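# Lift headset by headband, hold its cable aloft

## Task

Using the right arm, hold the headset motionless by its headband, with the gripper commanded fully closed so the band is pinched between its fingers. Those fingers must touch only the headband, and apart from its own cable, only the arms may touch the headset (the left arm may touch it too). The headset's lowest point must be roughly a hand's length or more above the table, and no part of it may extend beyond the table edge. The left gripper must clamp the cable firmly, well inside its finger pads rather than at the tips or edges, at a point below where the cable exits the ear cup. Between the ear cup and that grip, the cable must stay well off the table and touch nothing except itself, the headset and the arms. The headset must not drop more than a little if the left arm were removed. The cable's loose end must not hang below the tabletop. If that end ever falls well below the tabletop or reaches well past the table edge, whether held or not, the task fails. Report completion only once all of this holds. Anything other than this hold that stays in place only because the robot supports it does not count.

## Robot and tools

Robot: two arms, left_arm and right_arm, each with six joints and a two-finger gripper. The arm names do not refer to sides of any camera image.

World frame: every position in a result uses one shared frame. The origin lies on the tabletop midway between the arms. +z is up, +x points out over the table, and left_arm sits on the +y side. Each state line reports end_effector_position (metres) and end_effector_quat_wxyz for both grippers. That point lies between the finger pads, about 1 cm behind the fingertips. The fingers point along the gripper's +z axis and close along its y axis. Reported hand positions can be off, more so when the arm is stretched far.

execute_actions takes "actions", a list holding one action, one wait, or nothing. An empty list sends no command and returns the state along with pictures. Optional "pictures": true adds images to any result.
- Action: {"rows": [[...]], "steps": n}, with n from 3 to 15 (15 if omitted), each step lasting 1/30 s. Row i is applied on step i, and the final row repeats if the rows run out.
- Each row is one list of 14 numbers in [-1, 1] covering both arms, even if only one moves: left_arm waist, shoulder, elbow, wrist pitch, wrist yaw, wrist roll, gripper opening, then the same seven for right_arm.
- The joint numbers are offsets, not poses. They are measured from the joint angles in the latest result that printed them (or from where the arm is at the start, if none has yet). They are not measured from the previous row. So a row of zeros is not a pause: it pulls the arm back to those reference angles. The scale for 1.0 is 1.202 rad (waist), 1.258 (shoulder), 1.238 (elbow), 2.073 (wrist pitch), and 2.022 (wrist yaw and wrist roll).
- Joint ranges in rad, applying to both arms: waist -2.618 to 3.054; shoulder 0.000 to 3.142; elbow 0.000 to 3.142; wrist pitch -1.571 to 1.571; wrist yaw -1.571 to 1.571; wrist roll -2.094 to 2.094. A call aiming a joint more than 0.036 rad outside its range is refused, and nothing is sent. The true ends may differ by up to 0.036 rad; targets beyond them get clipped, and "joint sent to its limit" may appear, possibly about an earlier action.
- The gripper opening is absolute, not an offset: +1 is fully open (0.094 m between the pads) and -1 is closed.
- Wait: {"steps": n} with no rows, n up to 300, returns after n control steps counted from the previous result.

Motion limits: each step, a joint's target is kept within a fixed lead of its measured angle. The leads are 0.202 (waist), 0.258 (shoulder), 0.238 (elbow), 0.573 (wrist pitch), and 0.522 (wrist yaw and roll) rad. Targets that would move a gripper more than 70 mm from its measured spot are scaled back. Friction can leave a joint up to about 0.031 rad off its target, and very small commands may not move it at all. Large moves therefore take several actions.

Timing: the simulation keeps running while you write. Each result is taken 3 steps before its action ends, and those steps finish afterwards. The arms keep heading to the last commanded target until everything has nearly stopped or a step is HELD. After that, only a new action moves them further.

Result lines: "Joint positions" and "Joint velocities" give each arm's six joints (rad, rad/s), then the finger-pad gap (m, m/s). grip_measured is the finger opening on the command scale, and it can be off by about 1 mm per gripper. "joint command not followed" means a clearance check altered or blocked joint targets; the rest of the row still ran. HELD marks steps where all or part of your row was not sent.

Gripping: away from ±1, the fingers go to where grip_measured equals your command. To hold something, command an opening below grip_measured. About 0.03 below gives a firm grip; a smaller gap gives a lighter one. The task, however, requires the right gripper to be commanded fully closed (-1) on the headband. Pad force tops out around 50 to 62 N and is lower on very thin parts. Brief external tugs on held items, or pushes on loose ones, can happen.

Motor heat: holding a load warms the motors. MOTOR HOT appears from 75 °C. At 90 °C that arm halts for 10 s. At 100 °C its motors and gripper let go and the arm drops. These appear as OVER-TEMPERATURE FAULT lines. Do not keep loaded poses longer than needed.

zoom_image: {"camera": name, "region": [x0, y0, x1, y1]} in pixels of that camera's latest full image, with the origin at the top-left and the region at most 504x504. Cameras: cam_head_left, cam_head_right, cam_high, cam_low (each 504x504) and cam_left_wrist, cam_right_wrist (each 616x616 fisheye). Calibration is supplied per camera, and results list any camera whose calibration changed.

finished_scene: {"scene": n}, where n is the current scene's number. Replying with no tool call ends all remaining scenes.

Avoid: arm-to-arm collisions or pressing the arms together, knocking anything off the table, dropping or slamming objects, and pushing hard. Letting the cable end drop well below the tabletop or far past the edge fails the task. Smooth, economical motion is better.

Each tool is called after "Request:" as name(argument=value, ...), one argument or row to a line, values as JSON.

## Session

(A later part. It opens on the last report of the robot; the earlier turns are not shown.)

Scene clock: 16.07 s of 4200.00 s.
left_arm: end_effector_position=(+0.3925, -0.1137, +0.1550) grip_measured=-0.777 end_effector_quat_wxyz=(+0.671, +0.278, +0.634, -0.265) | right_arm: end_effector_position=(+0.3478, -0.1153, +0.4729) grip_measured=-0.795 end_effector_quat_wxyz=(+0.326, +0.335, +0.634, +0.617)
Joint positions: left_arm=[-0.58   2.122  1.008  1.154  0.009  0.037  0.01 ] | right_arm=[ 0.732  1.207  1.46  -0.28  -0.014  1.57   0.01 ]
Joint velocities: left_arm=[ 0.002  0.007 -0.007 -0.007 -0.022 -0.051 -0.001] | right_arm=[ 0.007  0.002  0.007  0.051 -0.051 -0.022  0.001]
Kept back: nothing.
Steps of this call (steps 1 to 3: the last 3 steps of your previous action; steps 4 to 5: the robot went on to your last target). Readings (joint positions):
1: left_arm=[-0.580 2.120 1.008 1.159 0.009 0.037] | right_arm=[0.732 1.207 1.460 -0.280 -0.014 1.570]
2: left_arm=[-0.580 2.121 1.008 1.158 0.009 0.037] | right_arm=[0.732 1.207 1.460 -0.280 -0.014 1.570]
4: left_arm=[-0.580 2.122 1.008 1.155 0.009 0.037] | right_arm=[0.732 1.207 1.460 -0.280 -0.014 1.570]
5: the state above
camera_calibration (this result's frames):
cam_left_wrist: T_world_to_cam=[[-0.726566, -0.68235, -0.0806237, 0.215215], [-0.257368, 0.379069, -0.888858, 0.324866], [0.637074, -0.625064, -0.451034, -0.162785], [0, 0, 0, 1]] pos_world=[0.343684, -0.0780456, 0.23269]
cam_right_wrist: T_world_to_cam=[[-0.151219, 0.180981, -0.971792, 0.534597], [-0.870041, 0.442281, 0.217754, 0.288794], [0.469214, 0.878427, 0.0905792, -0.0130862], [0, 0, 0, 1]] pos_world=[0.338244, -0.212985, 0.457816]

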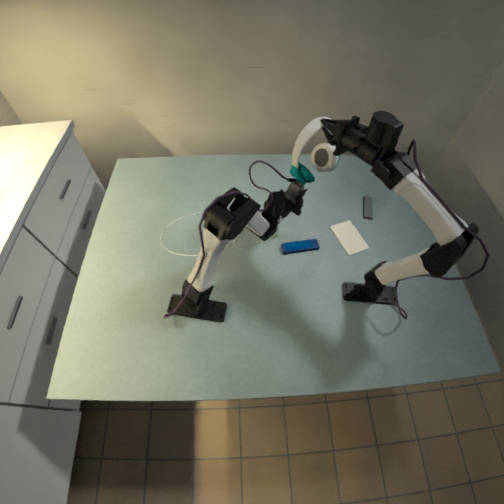

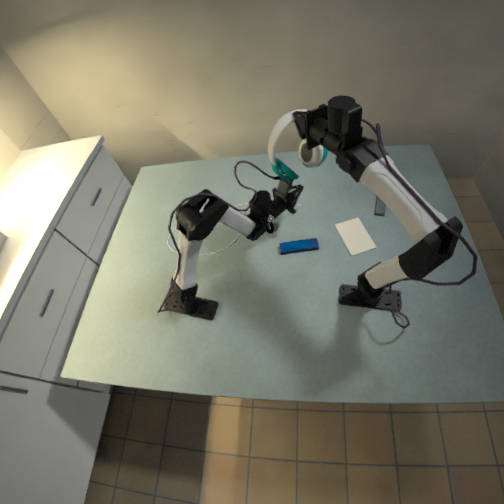

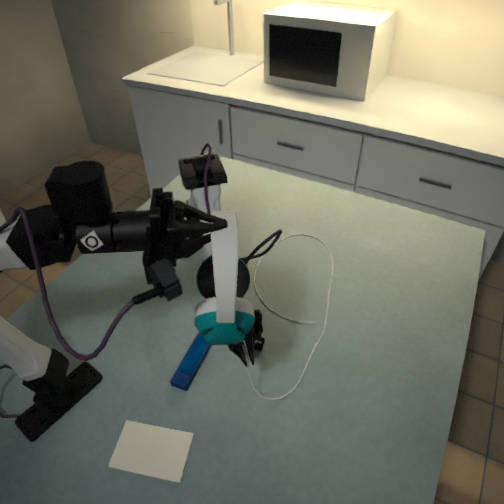

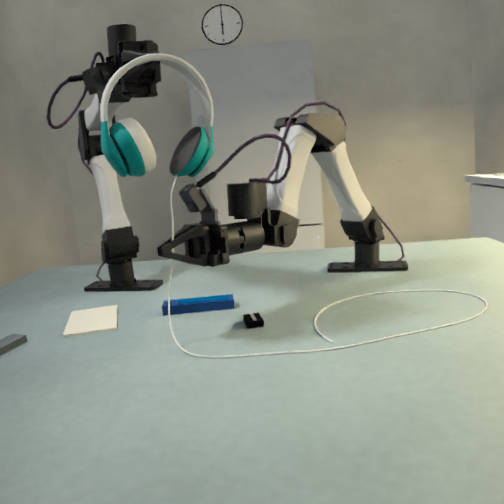

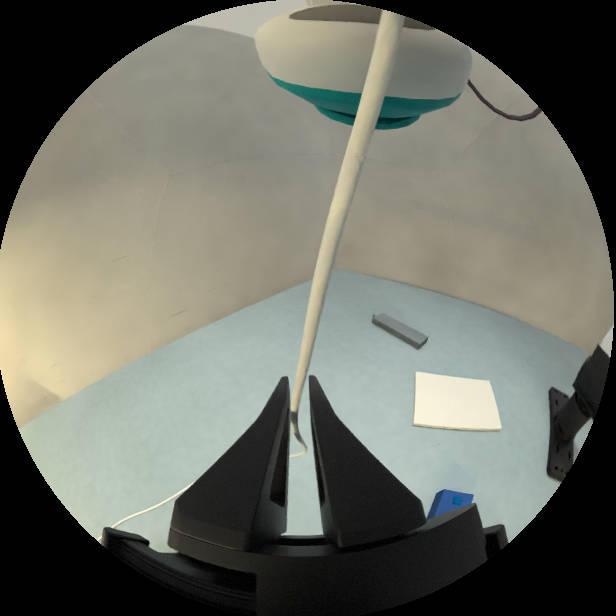

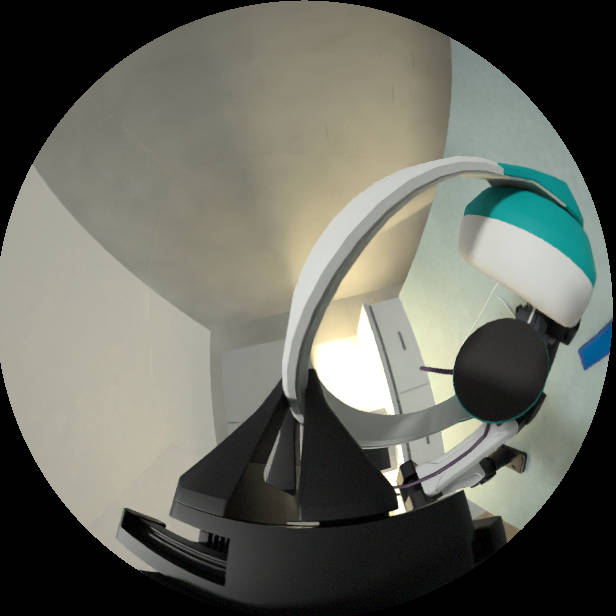

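Request:
execute_actions(
  actions=[
    {"rows": [[0,-0.008,-0.015,0.005,0,0,-0.75, 0,0,0,0.02,0,0,-1],[0,-0.016,-0.03,0.01,0,0,-0.75, 0,0,0,0.02,0,0,-1],[0,-0.024,-0.045,0.014,0,0,-0.75, 0,0,0,0.02,0,0,-1],[0,-0.03,-0.056,0.017,0,0,-0.75, 0,0,0,0.02,0,0,-1],[0,-0.03,-0.056,0.017,0,0,-0.75, 0,0,0,0.02,0,0,-1],[0,-0.03,-0.056,0.017,0,0,-0.75, 0,0,0,0.02,0,0,-1],[0,-0.03,-0.056,0.017,0,0,-0.75, 0,0,0,0.02,0,0,-1],[0,-0.03,-0.056,0.017,0,0,-0.8, 0,0,0,0.02,0,0,-1],[0,-0.03,-0.056,0.017,0,0,-0.85, 0,0,0,0.02,0,0,-1]], "steps": 12},
  ],
)

Request:
execute_actions(
  actions=[
    {"steps": 5},
  ],
  pictures=true,
)

Request:
zoom_image(
  camera="cam_low",
  region=[130, 160, 270, 300],
)

Request:
zoom_image(
  camera="cam_left_wrist",
  region=[220, 320, 400, 500],
)

Scene clock: 16.97 s of 4200.00 s.
left_arm: end_effector_position=(+0.3850, -0.1062, +0.1594) grip_measured=-0.827 end_effector_quat_wxyz=(+0.675, +0.276, +0.631, -0.266) | right_arm: end_effector_position=(+0.3478, -0.1153, +0.4720) grip_measured=-0.795 end_effector_quat_wxyz=(+0.325, +0.335, +0.635, +0.615)
Joint positions: left_arm=[-0.58   2.09   0.96   1.182  0.009  0.037  0.008] | right_arm=[ 0.732  1.207  1.46  -0.284 -0.014  1.57   0.01 ]
Joint velocities: left_arm=[-0.027 -0.012  0.007  0.066 -0.037  0.037 -0.041] | right_arm=[ 0.017 -0.002  0.012 -0.037  0.037 -0.007  0.   ]
Steps of this call (steps 1 to 15: the robot went on to your last target; steps 16 to 18: nothing new was sent; steps 19 to 27: the first 9 steps of this action). Readings (joint positions):
19: left_arm=[-0.580 2.122 1.008 1.154 0.009 0.037] | right_arm=[0.732 1.207 1.460 -0.281 -0.014 1.570]
20: left_arm=[-0.580 2.120 1.005 1.156 0.009 0.037] | right_arm=[0.732 1.207 1.460 -0.281 -0.014 1.570]
22: left_arm=[-0.580 2.107 0.983 1.165 0.009 0.037] | right_arm=[0.732 1.207 1.460 -0.282 -0.014 1.570]
26: left_arm=[-0.580 2.091 0.960 1.180 0.009 0.037] | right_arm=[0.732 1.207 1.460 -0.284 -0.014 1.570]
27: the state above

Scene clock: 17.13 s of 4200.00 s.
left_arm: end_effector_position=(+0.3849, -0.1062, +0.1605) grip_measured=-0.847 end_effector_quat_wxyz=(+0.676, +0.276, +0.629, -0.267) | right_arm: end_effector_position=(+0.3478, -0.1153, +0.4719) grip_measured=-0.795 end_effector_quat_wxyz=(+0.325, +0.335, +0.635, +0.615)
Joint positions: left_arm=[-0.58   2.09   0.96   1.187  0.009  0.037  0.007] | right_arm=[ 0.732  1.207  1.46  -0.284 -0.014  1.57   0.01 ]
Joint velocities: left_arm=[ 0.012  0.007 -0.007 -0.037 -0.022 -0.022  0.   ] | right_arm=[ 0.002 -0.022  0.002 -0.007  0.037 -0.11  -0.   ]
Kept back: nothing.
Steps of this call (steps 1 to 3: the last 3 steps of your previous action; steps 4 to 5: the robot went on to your last target). Readings (joint positions):
1: left_arm=[-0.580 2.090 0.960 1.184 0.009 0.037] | right_arm=[0.732 1.207 1.460 -0.284 -0.014 1.570]
2: left_arm=[-0.580 2.090 0.960 1.185 0.009 0.037] | right_arm=[0.732 1.207 1.460 -0.284 -0.014 1.570]
4: left_arm=[-0.580 2.090 0.960 1.187 0.009 0.037] | right_arm=[0.732 1.207 1.460 -0.284 -0.014 1.570]
5: the state above
camera_calibration (this result's frames):
cam_left_wrist: T_world_to_cam=[[-0.725645, -0.683262, -0.0811972, 0.214912], [-0.247205, 0.369011, -0.895947, 0.321133], [0.642129, -0.630066, -0.436677, -0.155578], [0, 0, 0, 1]] pos_world=[0.335236, -0.069685, 0.237231]
cam_right_wrist: T_world_to_cam=[[-0.154311, 0.178935, -0.971684, 0.534474], [-0.869345, 0.442742, 0.219589, 0.28793], [0.469497, 0.878614, 0.0872366, -0.0114766], [0, 0, 0, 1]] pos_world=[0.338173, -0.213031, 0.457115]

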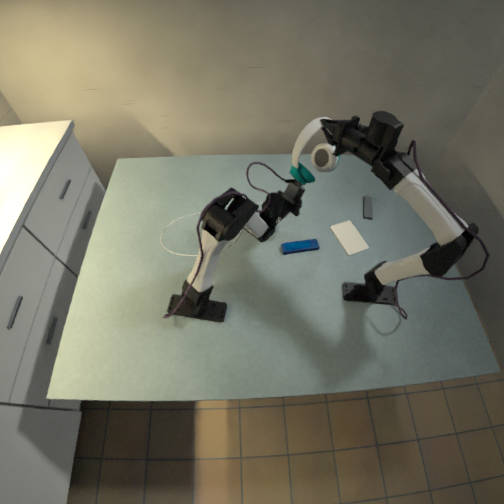

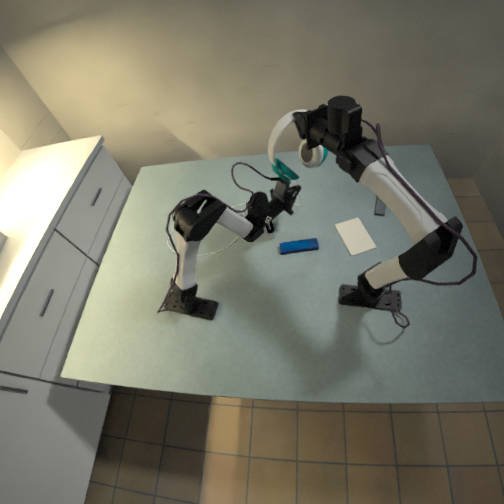

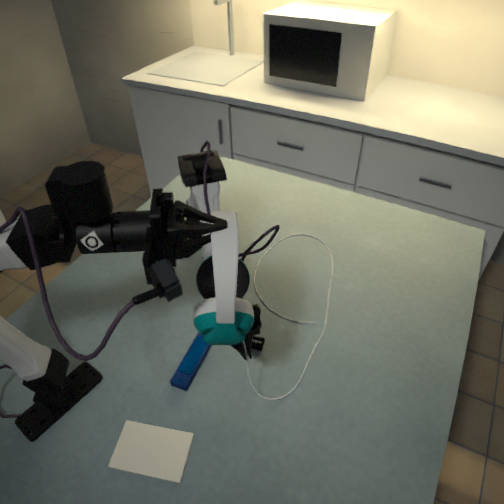

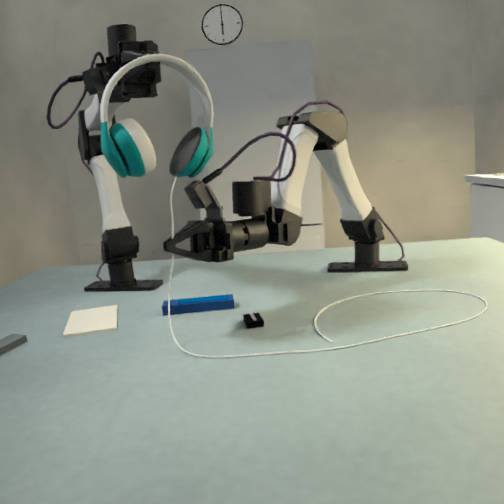

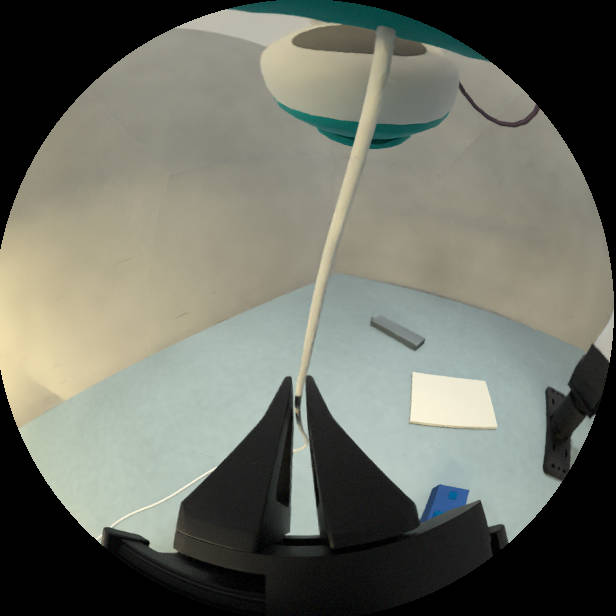

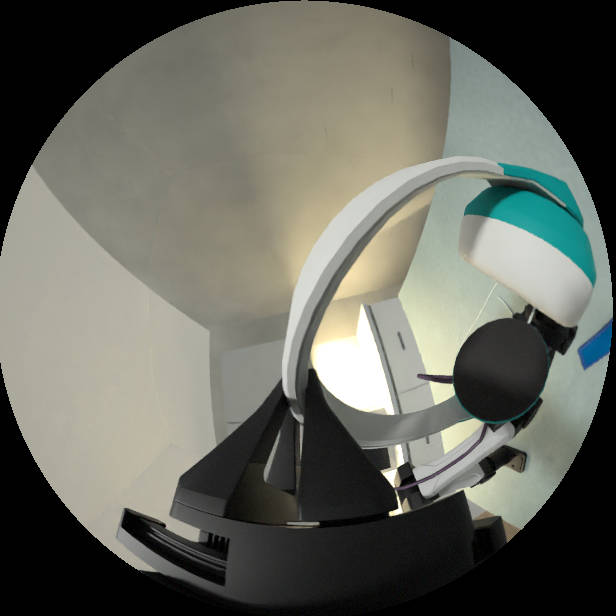

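Region (130, 160, 270, 300) of cam_low's 504x504 image, scaled by 3.600, with more detail than that image has.

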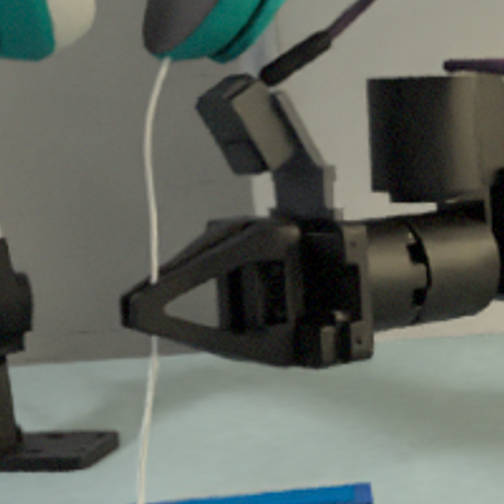

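Region (220, 320, 400, 500) of cam_left_wrist's 616x616 image, scaled by 2.800, with more detail than that image has.

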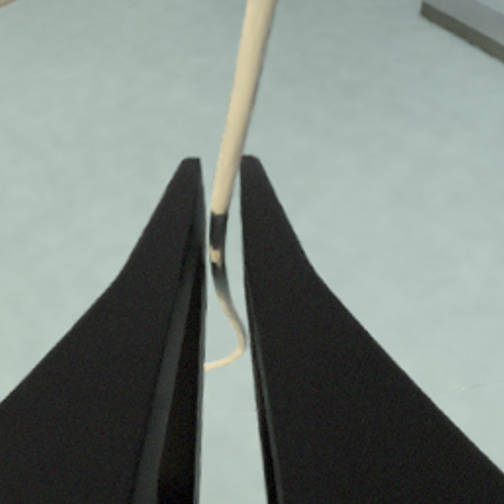

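Request:
execute_actions(
  actions=[
    {"rows": [[0,0,0,0,0,0,-0.88, 0,0,0,0.02,0,0,-1],[0,0,0,0,0,0,-0.91, 0,0,0,0.02,0,0,-1],[0,0,0,0,0,0,-0.94, 0,0,0,0.02,0,0,-1],[0,0,0,0,0,0,-0.97, 0,0,0,0.02,0,0,-1],[0,0,0,0,0,0,-1, 0,0,0,0.02,0,0,-1]], "steps": 10},
  ],
)

Request:
execute_actions(
  actions=[
    {"steps": 15},
  ],
  pictures=true,
)

Request:
zoom_image(
  camera="cam_low",
  region=[130, 160, 270, 300],
)

Request:
zoom_image(
  camera="cam_left_wrist",
  region=[220, 320, 400, 500],
)

Scene clock: 17.57 s of 4200.00 s.
left_arm: end_effector_position=(+0.3849, -0.1062, +0.1608) grip_measured=-0.963 end_effector_quat_wxyz=(+0.676, +0.276, +0.629, -0.267) | right_arm: end_effector_position=(+0.3478, -0.1153, +0.4712) grip_measured=-0.795 end_effector_quat_wxyz=(+0.325, +0.336, +0.636, +0.614)
Joint positions: left_arm=[-0.58   2.09   0.96   1.188  0.009  0.037  0.002] | right_arm=[ 0.732  1.207  1.46  -0.287 -0.014  1.57   0.01 ]
Joint velocities: left_arm=[ 0.007  0.007 -0.002 -0.007  0.007  0.037 -0.   ] | right_arm=[-0.002 -0.012  0.002 -0.037 -0.007  0.007  0.   ]
Steps of this call (steps 1 to 6: the robot went on to your last target; steps 7 to 13: the first 7 steps of this action). Readings (joint positions):
7: left_arm=[-0.580 2.090 0.960 1.188 0.009 0.037] | right_arm=[0.732 1.207 1.460 -0.284 -0.014 1.570]
8: left_arm=[-0.580 2.090 0.960 1.188 0.009 0.037] | right_arm=[0.732 1.207 1.460 -0.285 -0.014 1.570]
10: left_arm=[-0.580 2.090 0.960 1.188 0.009 0.037] | right_arm=[0.732 1.207 1.460 -0.286 -0.014 1.570]
13: the state above

Scene clock: 18.07 s of 4200.00 s.
left_arm: end_effector_position=(+0.3849, -0.1062, +0.1608) grip_measured=-0.963 end_effector_quat_wxyz=(+0.676, +0.276, +0.629, -0.267) | right_arm: end_effector_position=(+0.3478, -0.1153, +0.4711) grip_measured=-0.795 end_effector_quat_wxyz=(+0.325, +0.336, +0.636, +0.614)
Joint positions: left_arm=[-0.58   2.09   0.96   1.188  0.009  0.037  0.002] | right_arm=[ 0.732  1.207  1.46  -0.287 -0.014  1.57   0.01 ]
Joint velocities: left_arm=[-0.002 -0.002 -0.002  0.037  0.022  0.037  0.   ] | right_arm=[ 0.002 -0.007  0.007  0.007 -0.022 -0.007 -0.001]
Kept back: nothing.
Steps of this call (steps 1 to 3: the last 3 steps of your previous action; steps 4 to 15: the robot went on to your last target). Readings (joint positions):
1: left_arm=[-0.580 2.090 0.960 1.188 0.009 0.037] | right_arm=[0.732 1.207 1.460 -0.287 -0.014 1.570]
2: left_arm=[-0.580 2.090 0.960 1.188 0.009 0.037] | right_arm=[0.732 1.207 1.460 -0.287 -0.014 1.570]
4: left_arm=[-0.580 2.090 0.960 1.188 0.009 0.037] | right_arm=[0.732 1.207 1.460 -0.287 -0.014 1.570]
8: left_arm=[-0.580 2.090 0.960 1.188 0.009 0.037] | right_arm=[0.732 1.207 1.460 -0.287 -0.014 1.570]
15: the state above
All arms were judged still, so your last target was given up. Only a new action makes them travel on or press farther. Fingers that are still opening or closing keep moving.
camera_calibration (this result's frames):
cam_left_wrist: T_world_to_cam=[[-0.725579, -0.683327, -0.0812373, 0.214908], [-0.246476, 0.36829, -0.896444, 0.3211], [0.642484, -0.630418, -0.435647, -0.15578], [0, 0, 0, 1]] pos_world=[0.335162, -0.0696119, 0.237442]
cam_right_wrist: T_world_to_cam=[[-0.157093, 0.177094, -0.971576, 0.534357], [-0.868714, 0.443159, 0.221238, 0.287153], [0.469743, 0.878776, 0.0842273, -0.0100276], [0, 0, 0, 1]] pos_world=[0.338108, -0.213074, 0.456484]

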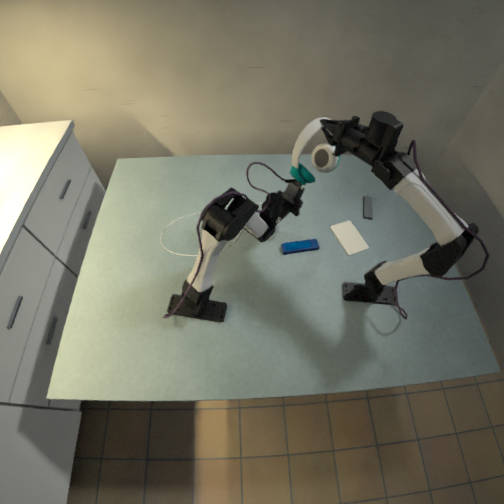

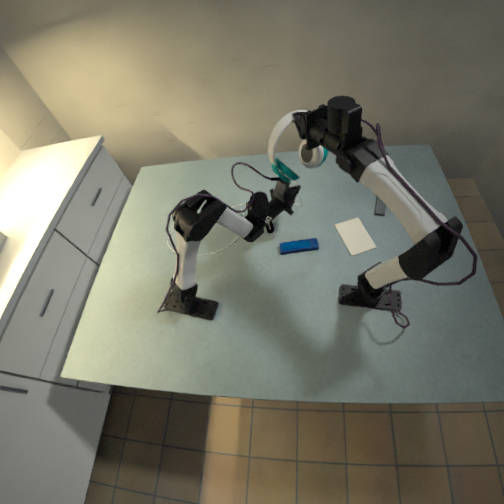

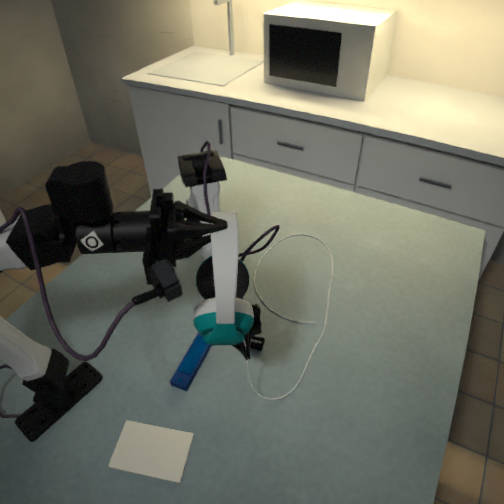

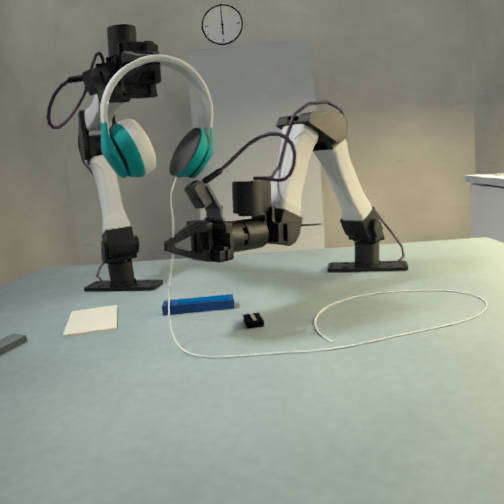

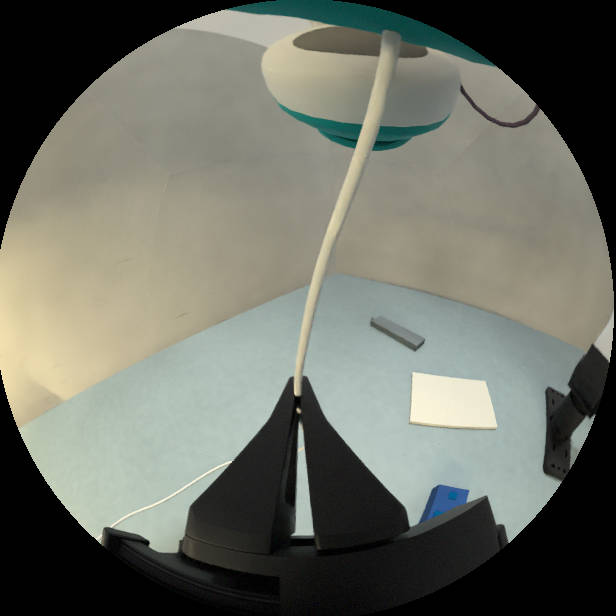

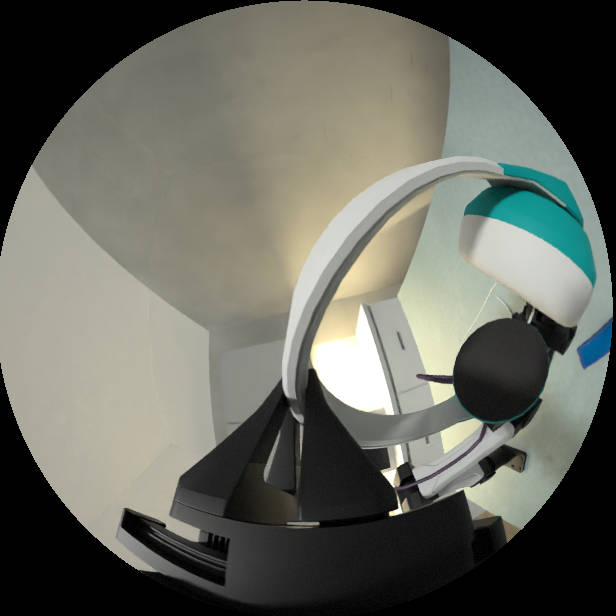

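Region (130, 160, 270, 300) of cam_low's 504x504 image, scaled by 3.600, with more detail than that image has.

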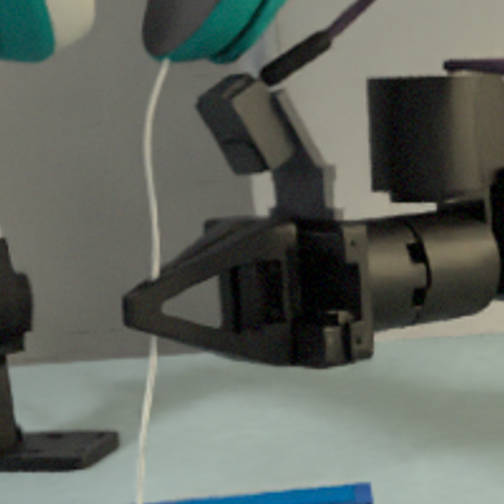

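Region (220, 320, 400, 500) of cam_left_wrist's 616x616 image, scaled by 2.800, with more detail than that image has.

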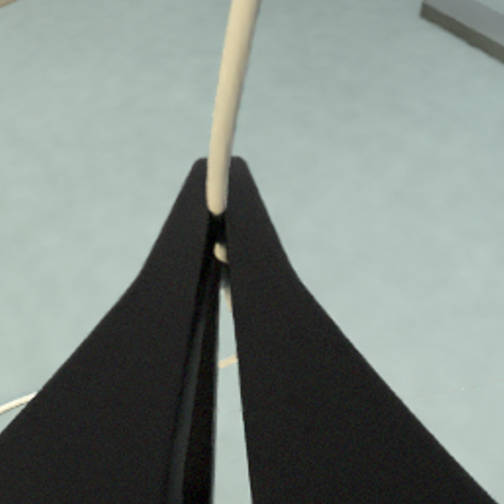

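Request:
execute_actions(
  actions=[
    {"rows": [[0,0,0,0,0,0,-0.9, 0,0,0,0.02,0,0,-1],[0,0,0,0,0,0,-0.8, 0,0,0,0.02,0,0,-1],[0,0,0,0,0,0,-0.8, 0,0,0,0.02,0,0,-1],[0,0,0,0,0,0,-0.8, 0,0,0,0.02,0,0,-1],[0,-0.007,-0.015,0.002,0,0,-0.8, 0,0,0,0.02,0,0,-1],[0,-0.014,-0.03,0.004,0,0,-0.8, 0,0,0,0.02,0,0,-1],[0,-0.021,-0.043,0.006,0,0,-0.8, 0,0,0,0.02,0,0,-1],[0,-0.021,-0.043,0.006,0,0,-0.8, 0,0,0,0.02,0,0,-1],[0,-0.021,-0.043,0.006,0,0,-0.8, 0,0,0,0.02,0,0,-1],[0,-0.021,-0.043,0.006,0,0,-0.8, 0,0,0,0.02,0,0,-1],[0,-0.021,-0.043,0.006,0,0,-0.85, 0,0,0,0.02,0,0,-1],[0,-0.021,-0.043,0.006,0,0,-0.9, 0,0,0,0.02,0,0,-1],[0,-0.021,-0.043,0.006,0,0,-0.95, 0,0,0,0.02,0,0,-1],[0,-0.021,-0.043,0.006,0,0,-1, 0,0,0,0.02,0,0,-1]], "steps": 15},
  ],
)

Request:
execute_actions(
  actions=[
    {"steps": 12},
  ],
  pictures=true,
)

Request:
zoom_image(
  camera="cam_low",
  region=[130, 160, 270, 300],
)

Request:
zoom_image(
  camera="cam_left_wrist",
  region=[220, 320, 400, 500],
)

Scene clock: 19.00 s of 4200.00 s.
left_arm: end_effector_position=(+0.3800, -0.1013, +0.1604) grip_measured=-0.877 end_effector_quat_wxyz=(+0.675, +0.276, +0.630, -0.266) | right_arm: end_effector_position=(+0.3478, -0.1153, +0.4703) grip_measured=-0.795 end_effector_quat_wxyz=(+0.324, +0.336, +0.637, +0.613)
Joint positions: left_arm=[-0.58   2.071  0.928  1.197  0.009  0.037  0.006] | right_arm=[ 0.732  1.207  1.46  -0.291 -0.014  1.57   0.01 ]
Joint velocities: left_arm=[-0.002 -0.007 -0.012 -0.051  0.022  0.022 -0.042] | right_arm=[ 0.007 -0.007  0.012 -0.007  0.051  0.007 -0.001]
Steps of this call (steps 1 to 16: nothing new was sent; steps 17 to 28: the first 12 steps of this action). Readings (joint positions):
17: left_arm=[-0.580 2.090 0.960 1.188 0.009 0.037] | right_arm=[0.732 1.207 1.460 -0.287 -0.014 1.570]
18: left_arm=[-0.580 2.090 0.960 1.188 0.009 0.037] | right_arm=[0.732 1.207 1.460 -0.288 -0.014 1.570]
20: left_arm=[-0.580 2.090 0.960 1.188 0.009 0.037] | right_arm=[0.732 1.207 1.460 -0.289 -0.014 1.570]
24: left_arm=[-0.580 2.078 0.939 1.193 0.009 0.037] | right_arm=[0.732 1.207 1.460 -0.291 -0.014 1.570]
28: the state above

Scene clock: 19.40 s of 4200.00 s.
left_arm: end_effector_position=(+0.3800, -0.1013, +0.1609) grip_measured=-0.966 end_effector_quat_wxyz=(+0.676, +0.276, +0.629, -0.267) | right_arm: end_effector_position=(+0.3478, -0.1153, +0.4703) grip_measured=-0.795 end_effector_quat_wxyz=(+0.324, +0.336, +0.637, +0.613)
Joint positions: left_arm=[-0.58   2.071  0.928  1.199  0.009  0.037  0.002] | right_arm=[ 0.732  1.207  1.46  -0.291 -0.014  1.57   0.01 ]
Joint velocities: left_arm=[-0.002 -0.007 -0.012  0.037  0.051  0.066 -0.001] | right_arm=[-0.007  0.007 -0.012 -0.066  0.022 -0.066 -0.   ]
Kept back: nothing.
Steps of this call (steps 1 to 3: the last 3 steps of your previous action; steps 4 to 12: the robot went on to your last target). Readings (joint positions):
1: left_arm=[-0.580 2.071 0.928 1.198 0.009 0.037] | right_arm=[0.732 1.207 1.460 -0.291 -0.014 1.570]
2: left_arm=[-0.580 2.071 0.928 1.198 0.009 0.037] | right_arm=[0.732 1.207 1.460 -0.291 -0.014 1.570]
4: left_arm=[-0.580 2.071 0.928 1.199 0.009 0.037] | right_arm=[0.732 1.207 1.460 -0.291 -0.014 1.570]
8: left_arm=[-0.580 2.071 0.928 1.199 0.009 0.037] | right_arm=[0.732 1.207 1.460 -0.291 -0.014 1.570]
12: the state above
camera_calibration (this result's frames):
cam_left_wrist: T_world_to_cam=[[-0.725667, -0.68324, -0.0811837, 0.21471], [-0.247448, 0.369252, -0.89578, 0.31858], [0.64201, -0.629949, -0.43702, -0.149018], [0, 0, 0, 1]] pos_world=[0.330311, -0.0648109, 0.237685]
cam_right_wrist: T_world_to_cam=[[-0.159874, 0.175254, -0.971456, 0.534235], [-0.868078, 0.44358, 0.222885, 0.286378], [0.46998, 0.878933, 0.081217, -0.00857828], [0, 0, 0, 1]] pos_world=[0.338041, -0.213119, 0.455853]

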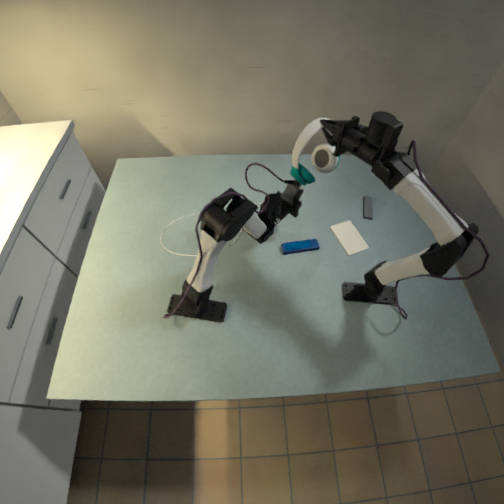

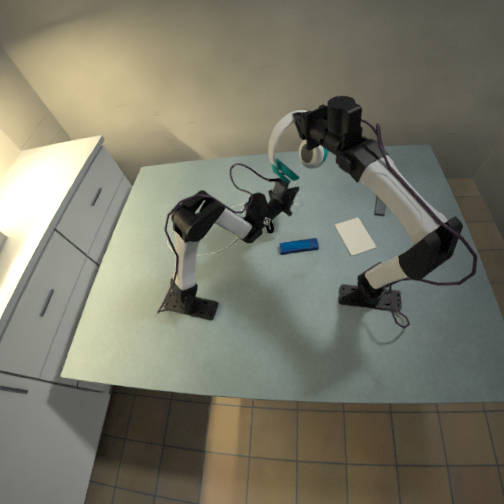

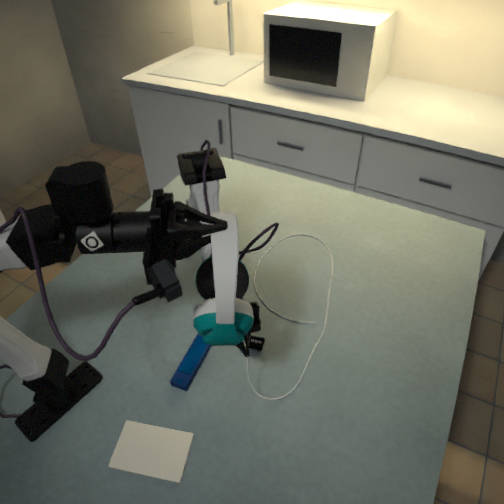

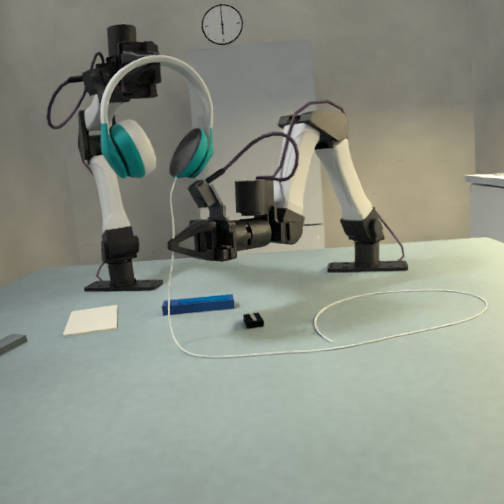

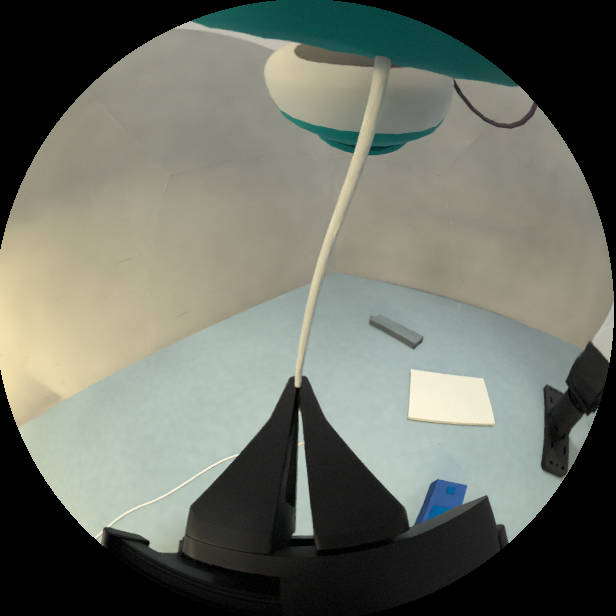

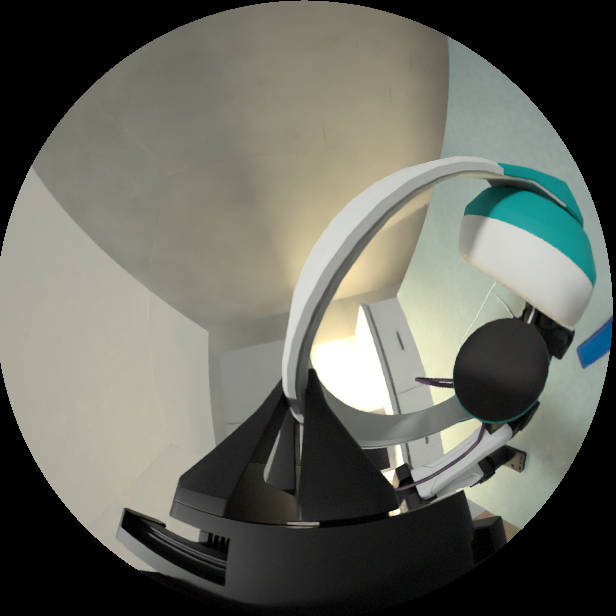

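Region (130, 160, 270, 300) of cam_low's 504x504 image, scaled by 3.600, with more detail than that image has.

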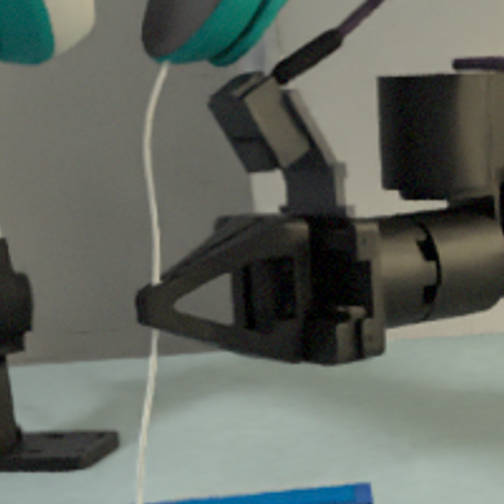

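Region (220, 320, 400, 500) of cam_left_wrist's 616x616 image, scaled by 2.800, with more detail than that image has.

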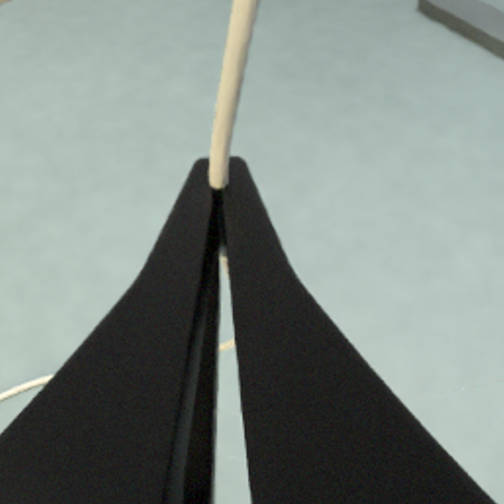

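Request:
finished_scene(
  scene=2,
)

The scene is finished: the task was done.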